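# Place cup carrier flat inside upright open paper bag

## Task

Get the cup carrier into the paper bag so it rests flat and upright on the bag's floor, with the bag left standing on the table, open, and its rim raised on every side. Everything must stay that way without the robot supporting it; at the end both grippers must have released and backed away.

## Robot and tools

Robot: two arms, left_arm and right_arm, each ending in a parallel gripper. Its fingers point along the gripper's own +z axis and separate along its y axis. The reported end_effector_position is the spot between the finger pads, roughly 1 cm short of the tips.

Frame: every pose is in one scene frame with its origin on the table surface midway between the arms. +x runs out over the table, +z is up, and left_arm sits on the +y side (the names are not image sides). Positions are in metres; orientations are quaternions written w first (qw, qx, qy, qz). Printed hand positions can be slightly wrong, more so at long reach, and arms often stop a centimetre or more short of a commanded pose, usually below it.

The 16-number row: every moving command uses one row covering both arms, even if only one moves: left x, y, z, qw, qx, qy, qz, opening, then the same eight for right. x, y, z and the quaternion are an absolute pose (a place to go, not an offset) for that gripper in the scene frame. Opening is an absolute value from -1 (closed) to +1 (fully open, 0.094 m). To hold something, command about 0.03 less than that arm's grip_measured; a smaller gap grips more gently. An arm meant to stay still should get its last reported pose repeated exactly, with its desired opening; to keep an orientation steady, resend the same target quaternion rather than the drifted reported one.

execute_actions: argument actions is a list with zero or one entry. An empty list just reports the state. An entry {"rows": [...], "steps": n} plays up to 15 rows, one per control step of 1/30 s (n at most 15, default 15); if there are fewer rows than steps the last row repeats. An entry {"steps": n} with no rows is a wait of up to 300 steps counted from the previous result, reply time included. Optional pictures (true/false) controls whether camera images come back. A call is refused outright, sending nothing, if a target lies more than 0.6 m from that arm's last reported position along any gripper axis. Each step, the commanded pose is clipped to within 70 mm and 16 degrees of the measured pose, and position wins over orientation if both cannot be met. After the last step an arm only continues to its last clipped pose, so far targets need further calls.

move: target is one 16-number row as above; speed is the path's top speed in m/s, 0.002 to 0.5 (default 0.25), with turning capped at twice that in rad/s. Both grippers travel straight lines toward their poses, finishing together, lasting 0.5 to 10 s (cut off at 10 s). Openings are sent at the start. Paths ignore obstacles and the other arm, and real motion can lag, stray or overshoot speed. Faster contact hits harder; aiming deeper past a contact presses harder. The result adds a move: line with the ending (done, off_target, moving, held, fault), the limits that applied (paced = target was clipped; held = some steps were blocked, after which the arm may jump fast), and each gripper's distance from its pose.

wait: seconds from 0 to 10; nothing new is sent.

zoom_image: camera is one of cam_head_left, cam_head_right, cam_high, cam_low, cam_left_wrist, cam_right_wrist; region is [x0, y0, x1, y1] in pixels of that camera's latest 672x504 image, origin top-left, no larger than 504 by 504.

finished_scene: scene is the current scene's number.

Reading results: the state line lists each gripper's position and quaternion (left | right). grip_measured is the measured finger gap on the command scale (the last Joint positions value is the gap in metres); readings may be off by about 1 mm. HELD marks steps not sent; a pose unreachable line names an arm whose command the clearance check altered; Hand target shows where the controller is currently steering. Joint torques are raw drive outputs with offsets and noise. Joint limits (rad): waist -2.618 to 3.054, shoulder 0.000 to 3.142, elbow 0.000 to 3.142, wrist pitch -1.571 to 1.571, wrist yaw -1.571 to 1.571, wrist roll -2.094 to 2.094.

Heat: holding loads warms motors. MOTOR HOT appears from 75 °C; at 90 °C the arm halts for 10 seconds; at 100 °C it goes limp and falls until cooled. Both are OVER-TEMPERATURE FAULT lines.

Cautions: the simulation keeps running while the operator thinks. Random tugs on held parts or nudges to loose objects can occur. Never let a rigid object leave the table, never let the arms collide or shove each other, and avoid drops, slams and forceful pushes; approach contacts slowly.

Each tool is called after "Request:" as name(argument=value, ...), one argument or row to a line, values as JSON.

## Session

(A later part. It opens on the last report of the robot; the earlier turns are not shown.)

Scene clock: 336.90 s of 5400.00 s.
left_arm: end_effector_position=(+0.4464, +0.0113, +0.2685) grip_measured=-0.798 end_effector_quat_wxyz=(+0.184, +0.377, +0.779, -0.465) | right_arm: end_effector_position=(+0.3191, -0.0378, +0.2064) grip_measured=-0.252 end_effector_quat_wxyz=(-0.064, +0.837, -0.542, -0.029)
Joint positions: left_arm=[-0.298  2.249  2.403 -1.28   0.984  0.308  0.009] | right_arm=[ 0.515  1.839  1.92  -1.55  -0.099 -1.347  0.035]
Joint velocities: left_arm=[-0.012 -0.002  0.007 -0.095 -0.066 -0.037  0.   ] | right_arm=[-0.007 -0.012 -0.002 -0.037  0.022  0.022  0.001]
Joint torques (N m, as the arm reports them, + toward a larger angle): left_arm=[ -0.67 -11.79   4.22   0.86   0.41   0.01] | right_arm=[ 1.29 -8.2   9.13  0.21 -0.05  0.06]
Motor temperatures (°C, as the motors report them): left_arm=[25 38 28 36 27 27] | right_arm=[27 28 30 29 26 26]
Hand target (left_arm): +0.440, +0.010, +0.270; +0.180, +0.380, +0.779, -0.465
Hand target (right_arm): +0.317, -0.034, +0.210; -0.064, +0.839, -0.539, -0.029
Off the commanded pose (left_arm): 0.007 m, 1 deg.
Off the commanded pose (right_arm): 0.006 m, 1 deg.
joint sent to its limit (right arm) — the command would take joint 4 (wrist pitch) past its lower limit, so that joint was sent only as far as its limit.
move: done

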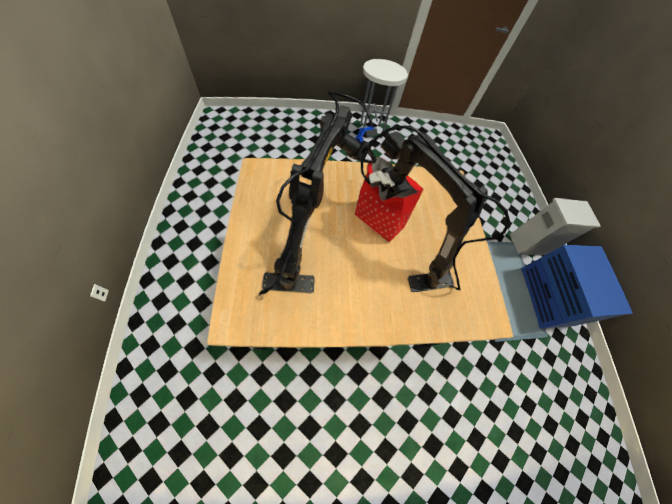

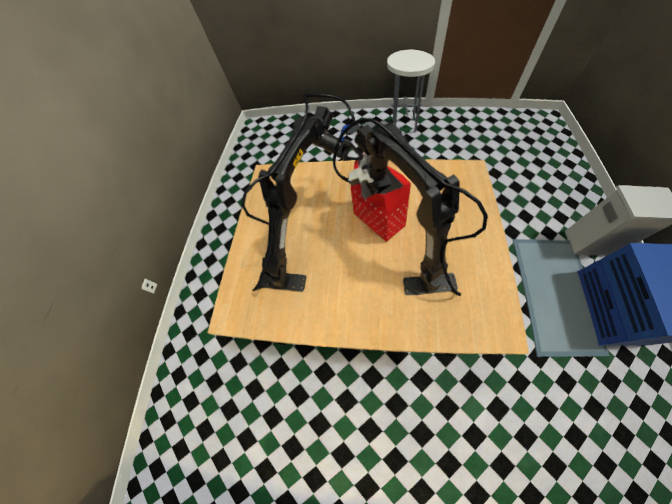

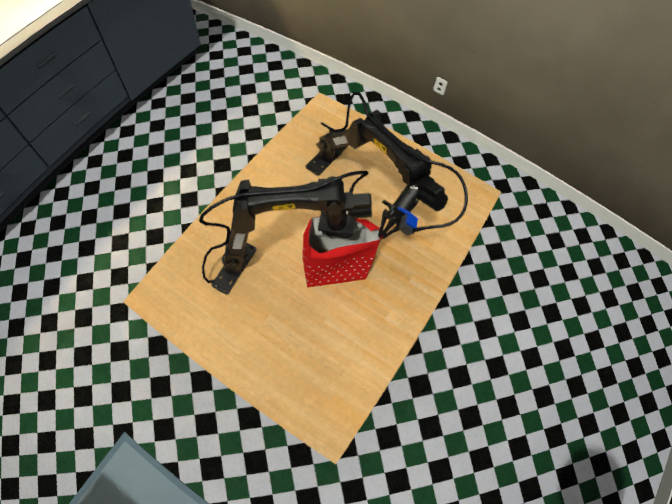

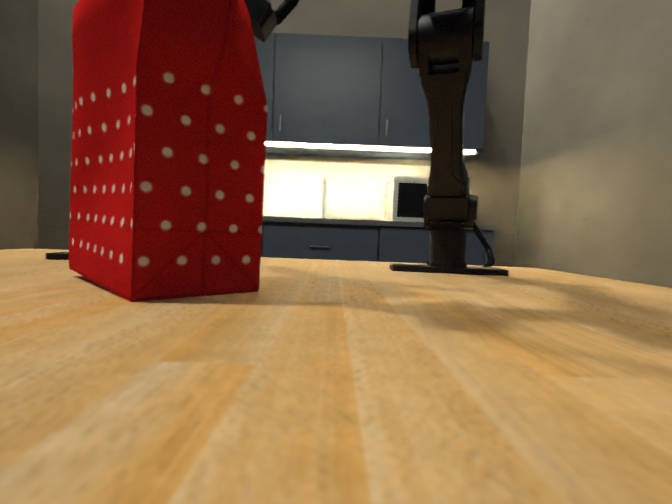

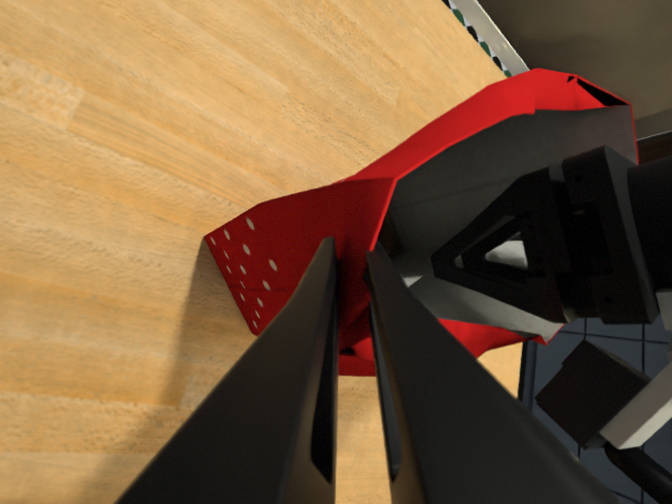

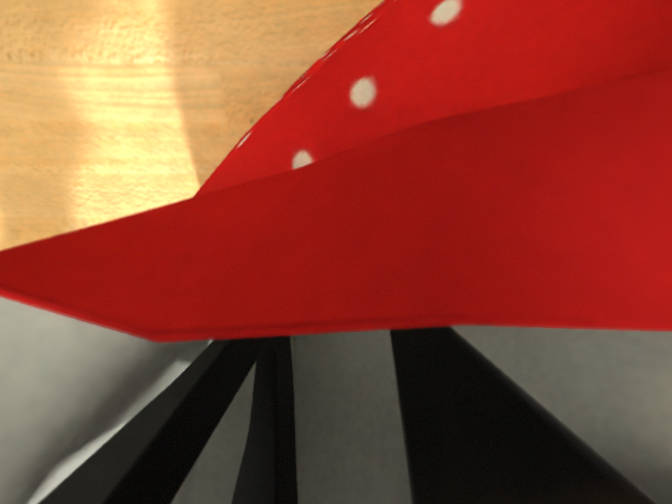

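Request:
move(
  target=[0.44,0.01,0.272,0.26,0.23,0.84,-0.42,-0.6,0.30,-0.05,0.34,0.25,-0.8,0.53,0.0,-0.25],
  speed=0.08,
)

Request:
move(
  target=[0.44,0.01,0.272,0.26,0.23,0.84,-0.42,-0.6,0.29,-0.10,0.42,0.40,-0.21,0.89,0.09,1],
)

Request:
zoom_image(
  camera="cam_head_left",
  region=[320,110,460,250],
)

Request:
zoom_image(
  camera="cam_high",
  region=[280,180,420,300],
)

Scene clock: 344.07 s of 5400.00 s.
left_arm: end_effector_position=(+0.4431, +0.0099, +0.2696) grip_measured=-0.601 end_effector_quat_wxyz=(+0.252, +0.229, +0.839, -0.424) | right_arm: end_effector_position=(+0.3067, -0.0443, +0.3255) grip_measured=-0.252 end_effector_quat_wxyz=(-0.249, +0.812, -0.528, +0.005)
Joint positions: left_arm=[-0.365  1.877  1.792 -0.669  0.724 -0.213  0.019] | right_arm=[ 0.482  1.624  2.082 -1.554 -0.173 -1.339  0.035]
Joint velocities: left_arm=[-0.002 -0.017 -0.017  0.022  0.007  0.022 -0.001] | right_arm=[-0.017  0.007  0.007 -0.051  0.007  0.022 -0.   ]
Joint torques (N m, as the arm reports them, + toward a larger angle): left_arm=[ -0.47 -10.1    5.25   1.52   0.12  -0.02] | right_arm=[-1.09 -8.32  8.43  0.94 -0.29  0.11]
Motor temperatures (°C, as the motors report them): left_arm=[25 38 27 36 27 27] | right_arm=[27 28 30 28 26 26]
Hand target (left_arm): +0.440, +0.010, +0.273; +0.259, +0.229, +0.840, -0.419
Hand target (right_arm): +0.302, -0.049, +0.339; -0.267, +0.805, -0.530, +0.004
Off the commanded pose (left_arm): 0.004 m, 1 deg.
Off the commanded pose (right_arm): 0.017 m, 1 deg.
joint sent to its limit (right arm) — the command would take joint 4 (wrist pitch) past its lower limit, so that joint was sent only as far as its limit.
After step 90, 1.37 s passed at rest.
move: off_target (right_arm)

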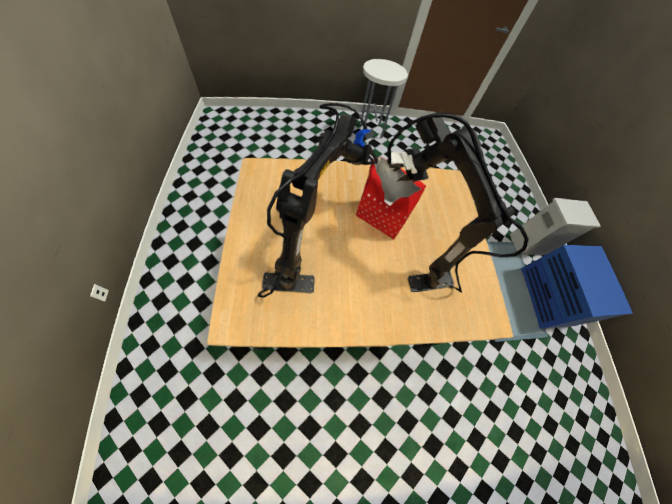

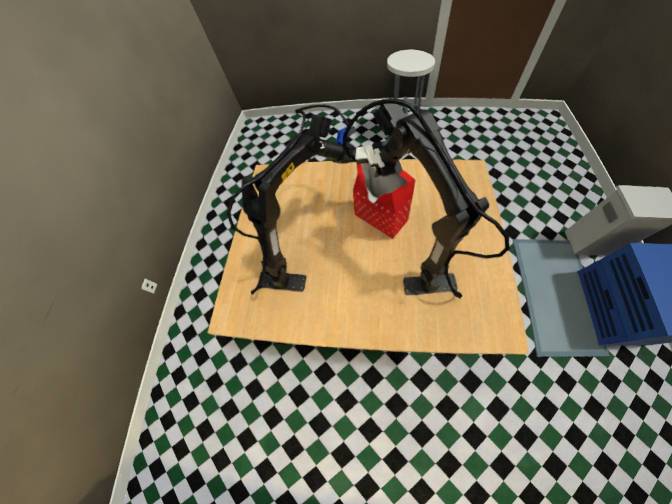

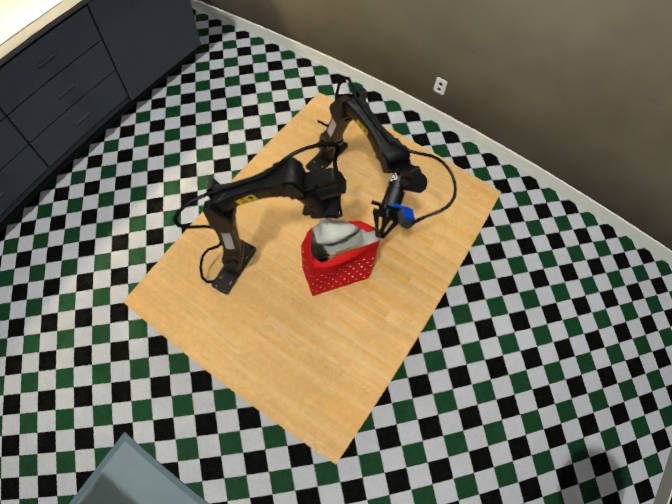

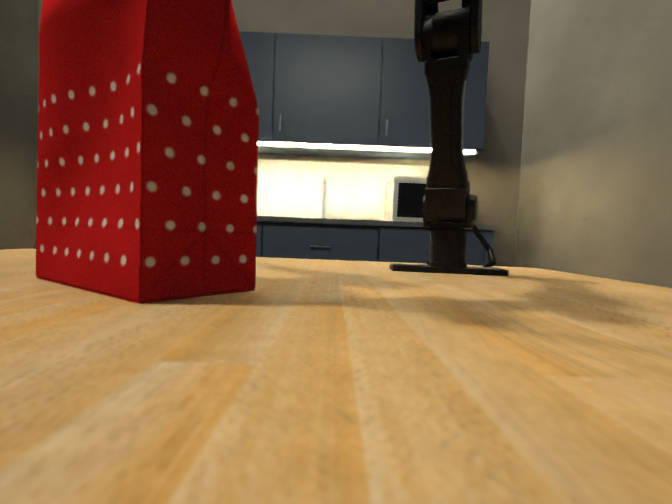

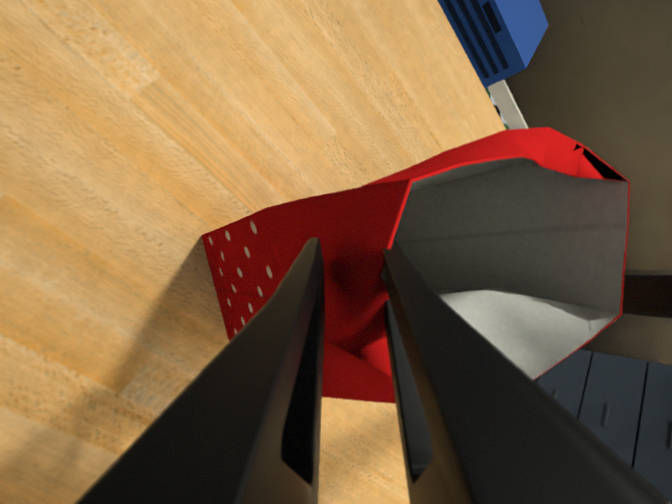

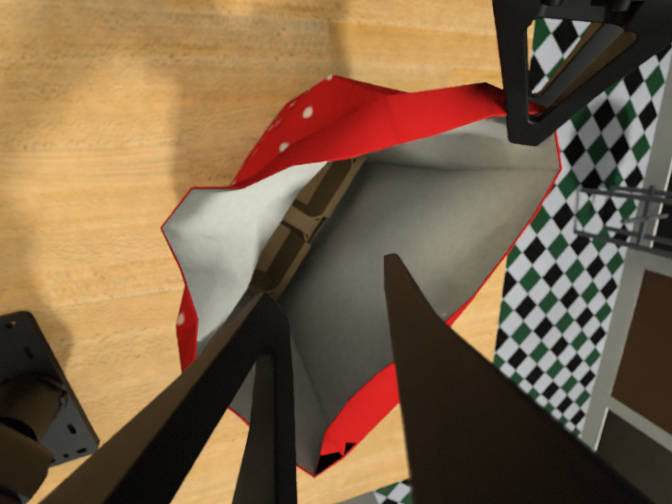

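Scene clock: 347.63 s of 5400.00 s.
left_arm: end_effector_position=(+0.4436, +0.0098, +0.2699) grip_measured=-0.601 end_effector_quat_wxyz=(+0.253, +0.228, +0.839, -0.424) | right_arm: end_effector_position=(+0.2965, -0.0962, +0.4101) grip_measured=+1.000 end_effector_quat_wxyz=(+0.389, -0.215, +0.891, +0.089)
Joint positions: left_arm=[-0.365  1.877  1.792 -0.666  0.723 -0.213  0.019] | right_arm=[ 0.557  1.386  2.076 -1.452  0.161  0.14   0.094]
Joint velocities: left_arm=[-0.002  0.012  0.007  0.022 -0.051 -0.051 -0.001] | right_arm=[-0.002  0.007 -0.002  0.022  0.066 -0.022  0.   ]
Joint torques (N m, as the arm reports them, + toward a larger angle): left_arm=[ -0.49 -10.14   4.95   1.56   0.11  -0.02] | right_arm=[ 1.12 -3.81  7.96  1.45  0.23  0.05]
Motor temperatures (°C, as the motors report them): left_arm=[25 37 27 37 27 27] | right_arm=[27 28 30 29 26 26]
Hand target (left_arm): +0.440, +0.010, +0.272; +0.259, +0.230, +0.839, -0.420
Hand target (right_arm): +0.292, -0.099, +0.419; +0.400, -0.213, +0.887, +0.091
Off the commanded pose (left_arm): 0.004 m, 1 deg.
Off the commanded pose (right_arm): 0.012 m, 1 deg.
move: off_target (right_arm)

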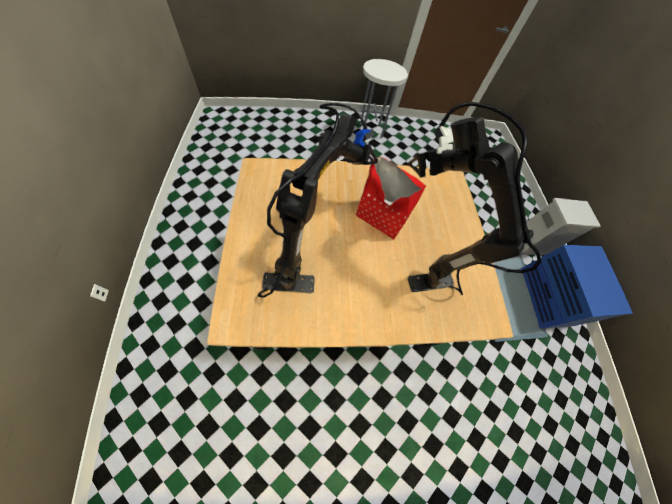

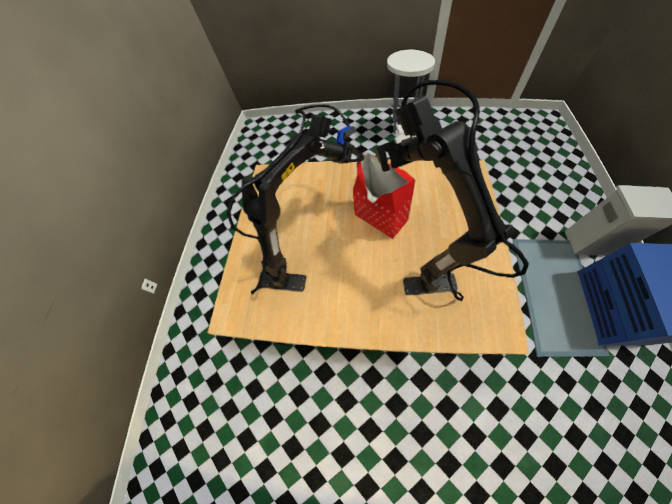

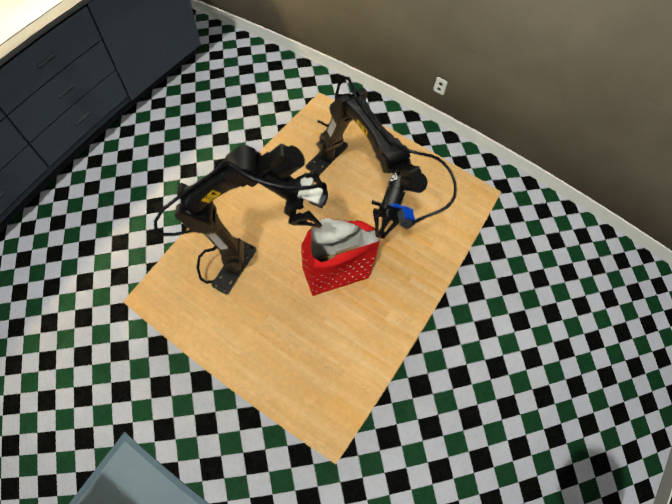

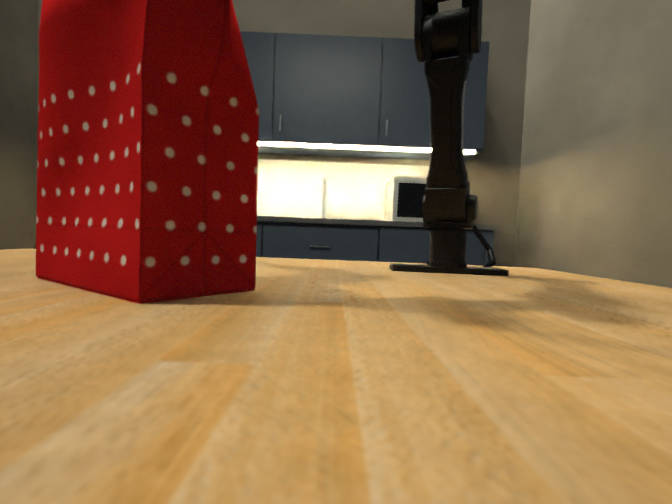

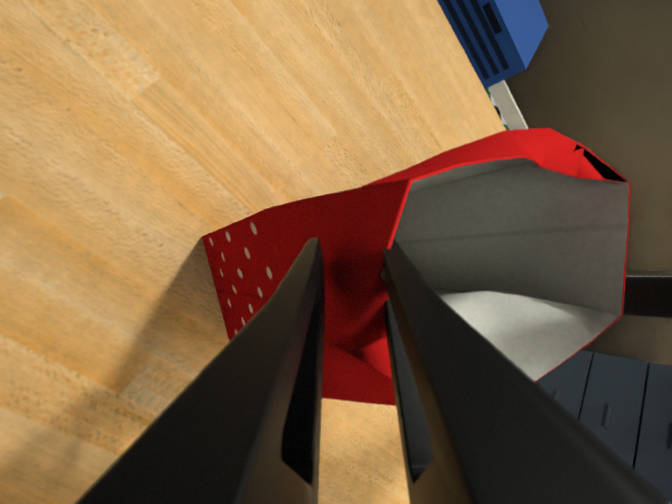

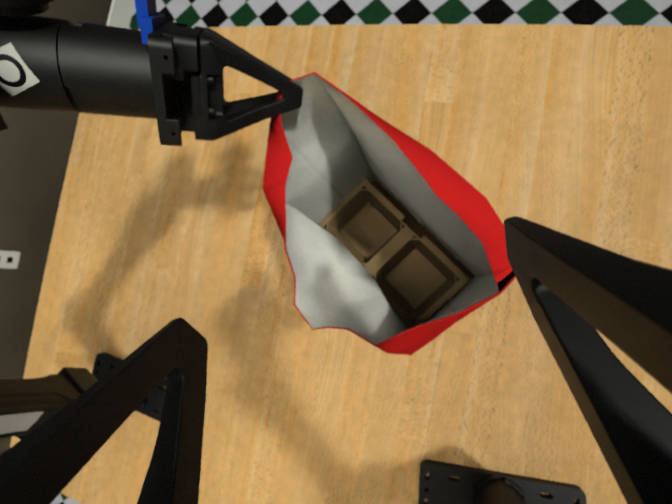

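Region (320, 110, 460, 250) of cam_head_left's 672x504 image, scaled by 3.600, with more detail than that image has.

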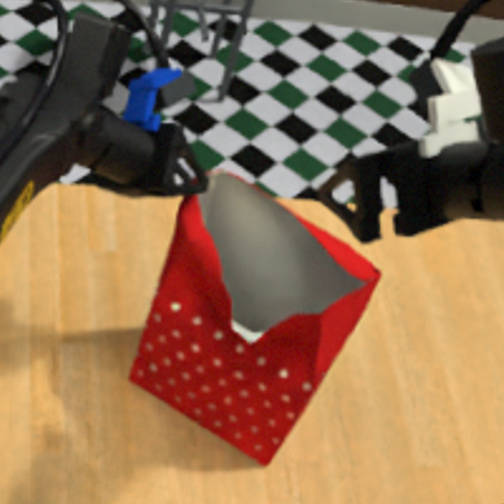

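Region (280, 180, 420, 300) of cam_high's 672x504 image, scaled by 3.600, with more detail than that image has; it fills the top 432 rows of this view, and the rest is white.

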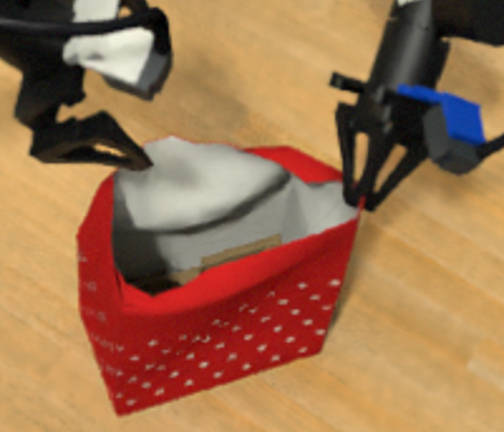

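Request:
move(
  target=[0.44,0.01,0.272,0.26,0.23,0.84,-0.42,-0.6,0.27,-0.02,0.30,0.23,-0.41,0.876,0.108,0.2],
  speed=0.15,
)

Request:
zoom_image(
  camera="cam_head_left",
  region=[320,110,460,250],
)

Scene clock: 354.37 s of 5400.00 s.
left_arm: end_effector_position=(+0.4436, +0.0098, +0.2699) grip_measured=-0.601 end_effector_quat_wxyz=(+0.253, +0.228, +0.839, -0.424) | right_arm: end_effector_position=(+0.2676, -0.0291, +0.3029) grip_measured=+0.201 end_effector_quat_wxyz=(+0.229, -0.398, +0.883, +0.102)
Joint positions: left_arm=[-0.365  1.877  1.792 -0.666  0.723 -0.213  0.019] | right_arm=[ 0.676  1.466  1.81  -1.409 -0.02  -0.041  0.056]
Joint velocities: left_arm=[ 0.002 -0.012  0.007 -0.037 -0.022 -0.095 -0.001] | right_arm=[-0.002 -0.012 -0.007 -0.081  0.022 -0.051  0.   ]
Joint torques (N m, as the arm reports them, + toward a larger angle): left_arm=[ -0.58 -10.28   4.82   1.59   0.12   0.01] | right_arm=[ 1.04 -4.35  5.61  1.36 -0.1  -0.08]
Motor temperatures (°C, as the motors report them): left_arm=[25 37 27 37 27 27] | right_arm=[27 27 29 30 26 26]
Hand target (left_arm): +0.440, +0.010, +0.272; +0.259, +0.230, +0.839, -0.420
Hand target (right_arm): +0.267, -0.022, +0.300; +0.228, -0.408, +0.878, +0.106
Off the commanded pose (left_arm): 0.004 m, 1 deg.
Off the commanded pose (right_arm): 0.010 m, 2 deg.
After step 90, 1.67 s passed at rest.
move: done

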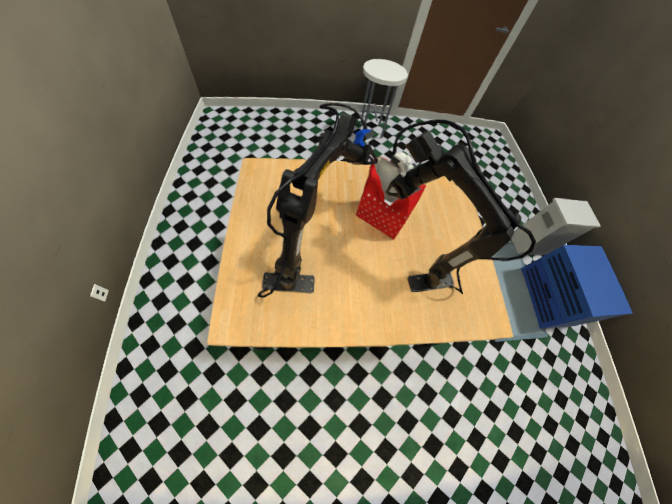

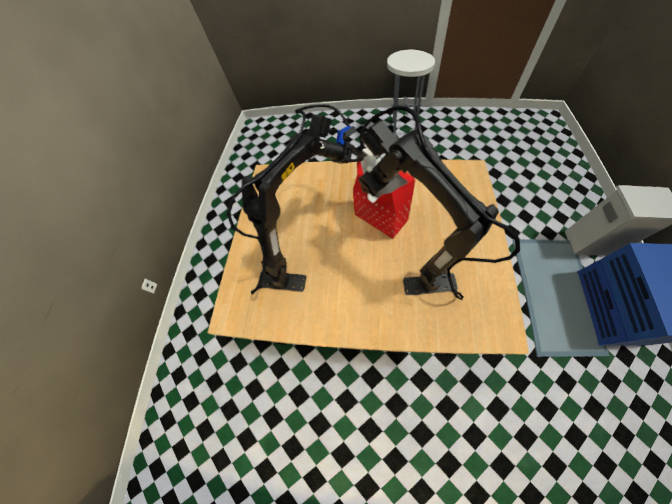

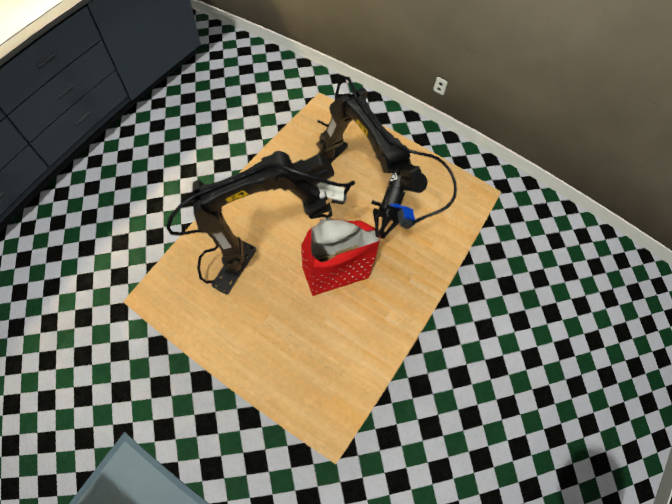

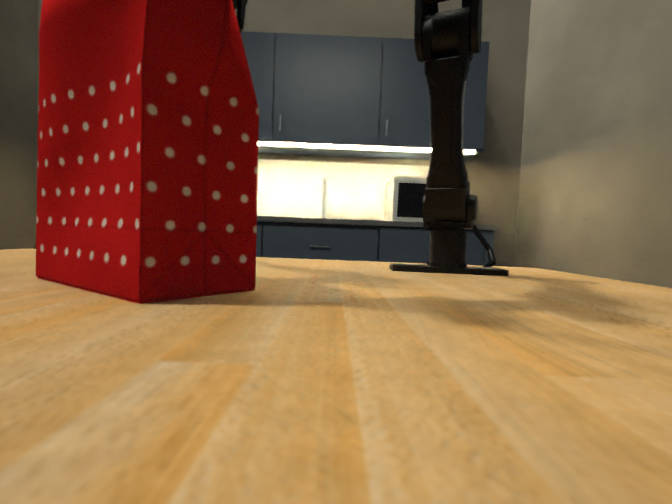

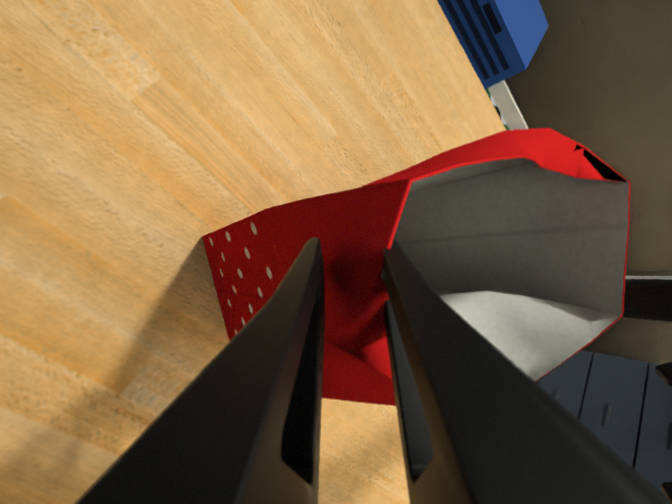

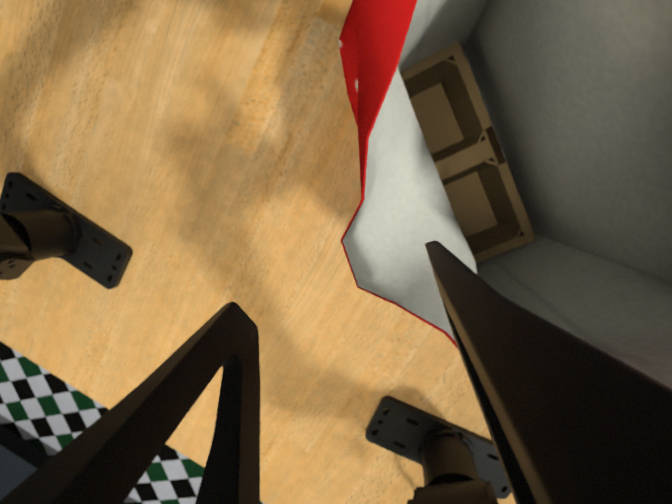

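Region (320, 110, 460, 250) of cam_head_left's 672x504 image, scaled by 3.600, with more detail than that image has.

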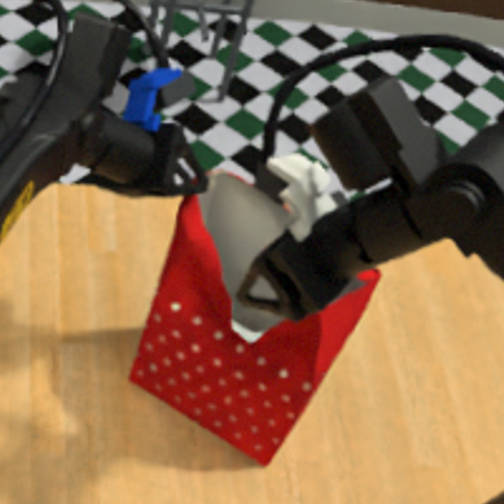

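Request:
move(
  target=[0.44,0.01,0.272,0.26,0.23,0.84,-0.42,-0.6,0.303,-0.042,0.28,0.18,-0.415,0.888,0.085,1],
  speed=0.08,
)

Request:
move(
  target=[0.44,0.01,0.272,0.26,0.23,0.84,-0.42,-0.6,0.303,-0.042,0.225,0.13,-0.418,0.897,0.06,1],
  speed=0.05,
)

Request:
zoom_image(
  camera="cam_head_left",
  region=[320,110,460,250],
)

Scene clock: 359.67 s of 5400.00 s.
left_arm: end_effector_position=(+0.4436, +0.0098, +0.2699) grip_measured=-0.601 end_effector_quat_wxyz=(+0.253, +0.228, +0.839, -0.424) | right_arm: end_effector_position=(+0.3004, -0.0420, +0.2757) grip_measured=+1.000 end_effector_quat_wxyz=(+0.179, -0.414, +0.889, +0.082)
Joint positions: left_arm=[-0.365  1.877  1.792 -0.666  0.723 -0.213  0.019] | right_arm=[ 0.551  1.582  1.849 -1.448 -0.073 -0.18   0.094]
Joint velocities: left_arm=[ 0.002  0.007  0.007 -0.007 -0.007 -0.007 -0.   ] | right_arm=[-0.022 -0.007 -0.017 -0.007 -0.007 -0.051  0.   ]
Joint torques (N m, as the arm reports them, + toward a larger angle): left_arm=[ -0.57 -10.06   4.89   1.56   0.13   0.  ] | right_arm=[-0.93 -5.41  9.32  0.82 -0.16 -0.05]
Motor temperatures (°C, as the motors report them): left_arm=[25 37 27 38 27 27] | right_arm=[27 27 29 30 26 26]
Hand target (left_arm): +0.440, +0.010, +0.272; +0.259, +0.230, +0.839, -0.420
Hand target (right_arm): +0.303, -0.042, +0.280; +0.181, -0.414, +0.888, +0.086
Off the commanded pose (left_arm): 0.004 m, 1 deg.
Off the commanded pose (right_arm): 0.005 m, 0 deg.
After step 90, 1.20 s passed at rest.
move: done

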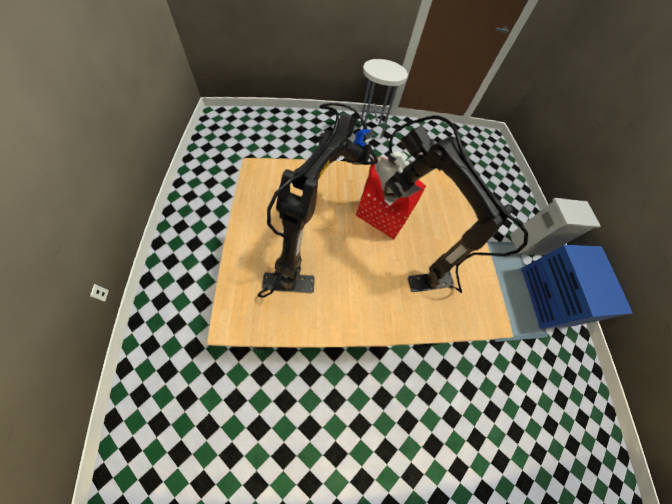

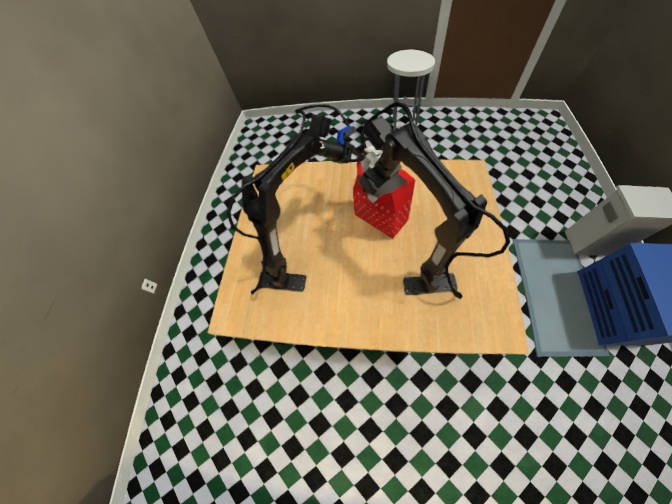

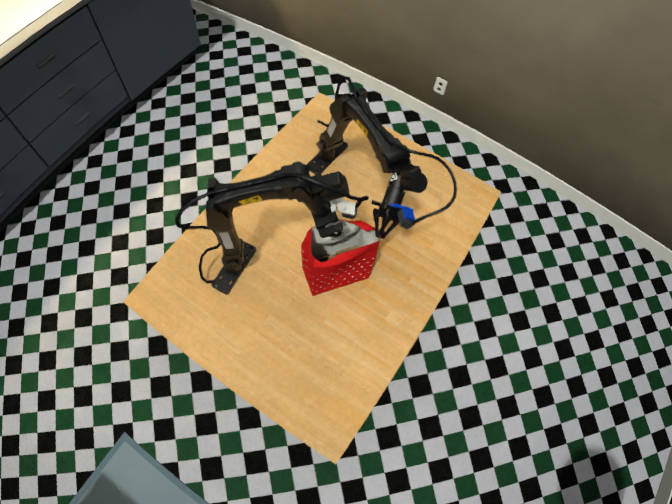

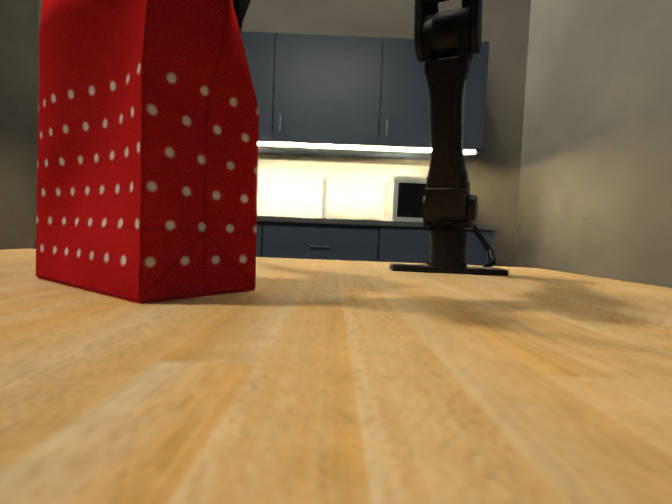

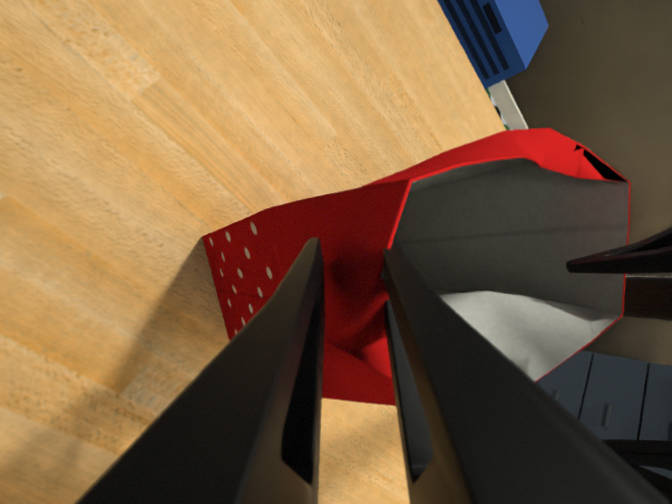

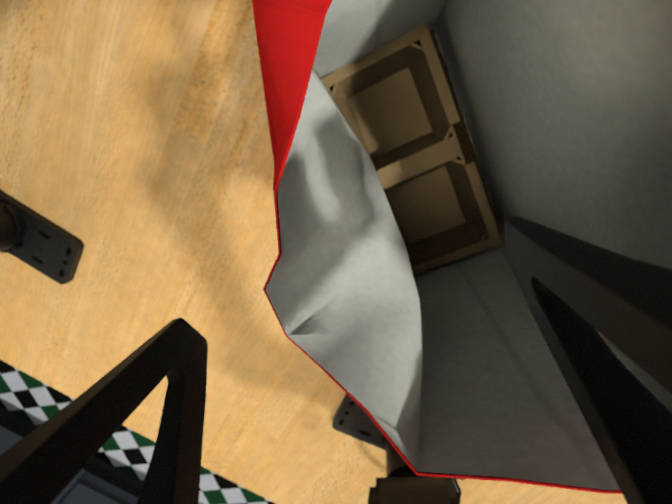

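Scene clock: 361.10 s of 5400.00 s.
left_arm: end_effector_position=(+0.4436, +0.0098, +0.2699) grip_measured=-0.601 end_effector_quat_wxyz=(+0.253, +0.228, +0.839, -0.424) | right_arm: end_effector_position=(+0.2993, -0.0457, +0.2289) grip_measured=+1.000 end_effector_quat_wxyz=(+0.127, -0.415, +0.899, +0.063)
Joint positions: left_arm=[-0.365  1.877  1.792 -0.666  0.723 -0.213  0.019] | right_arm=[ 0.551  1.604  1.707 -1.395 -0.061 -0.18   0.094]
Joint velocities: left_arm=[ 0.007 -0.002 -0.012 -0.007  0.007 -0.007 -0.   ] | right_arm=[-0.022 -0.002  0.007 -0.051 -0.037  0.007  0.   ]
Joint torques (N m, as the arm reports them, + toward a larger angle): left_arm=[ -0.53 -10.13   4.73   1.56   0.12   0.02] | right_arm=[ 0.62 -6.14  5.97  0.93  0.09  0.  ]
Motor temperatures (°C, as the motors report them): left_arm=[25 37 27 38 27 27] | right_arm=[27 27 29 30 26 26]
Hand target (left_arm): +0.440, +0.010, +0.272; +0.259, +0.230, +0.839, -0.419
Hand target (right_arm): +0.302, -0.043, +0.225; +0.130, -0.417, +0.898, +0.060
Off the commanded pose (left_arm): 0.004 m, 1 deg.
Off the commanded pose (right_arm): 0.006 m, 1 deg.
move: done

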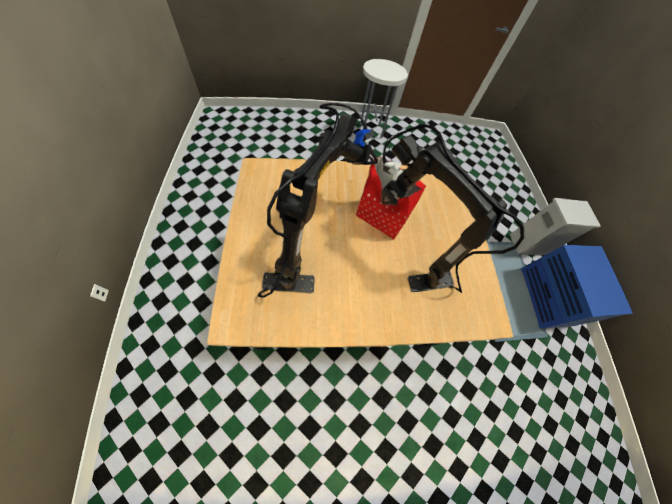

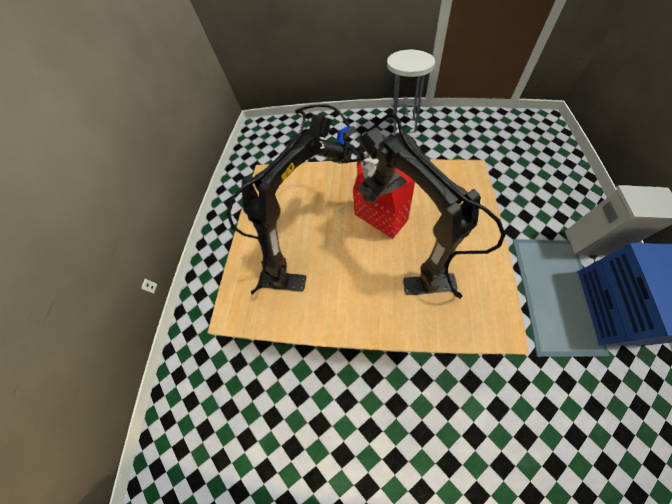

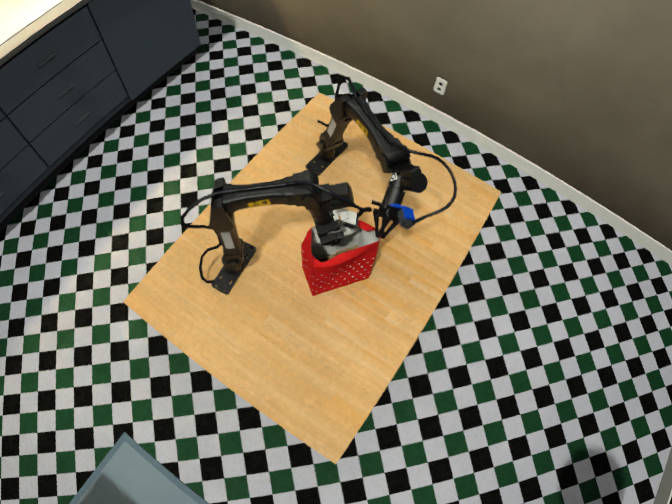

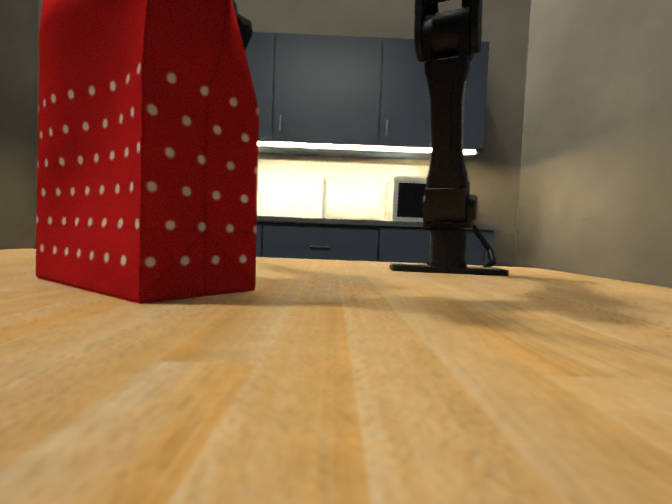

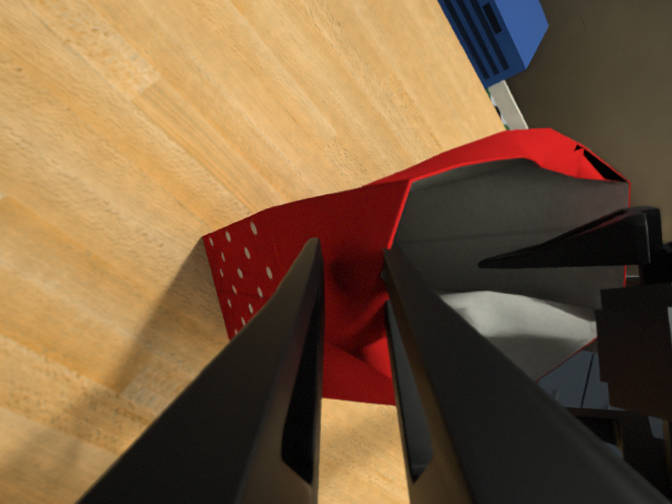

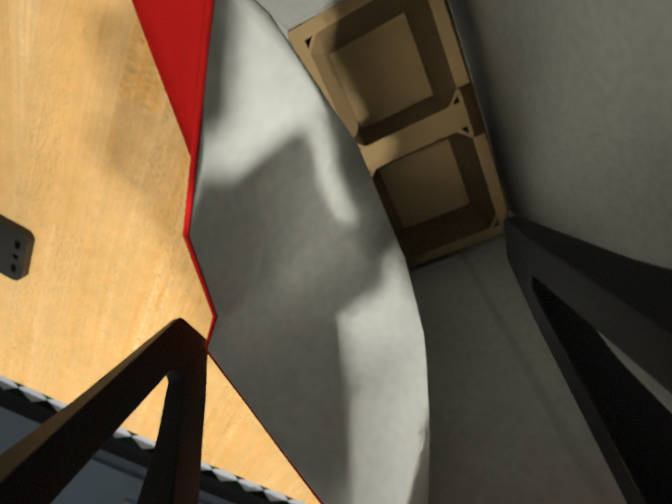

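Region (320, 110, 460, 250) of cam_head_left's 672x504 image, scaled by 3.600, with more detail than that image has.

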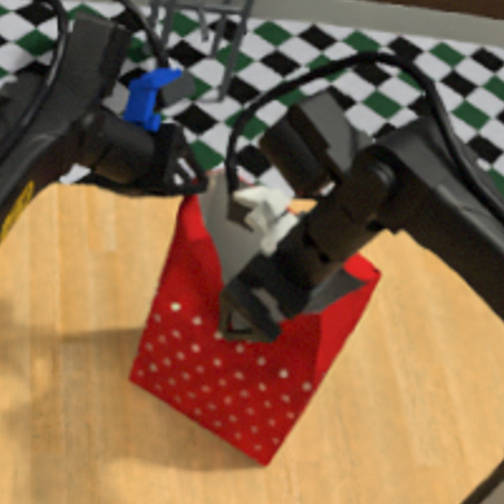

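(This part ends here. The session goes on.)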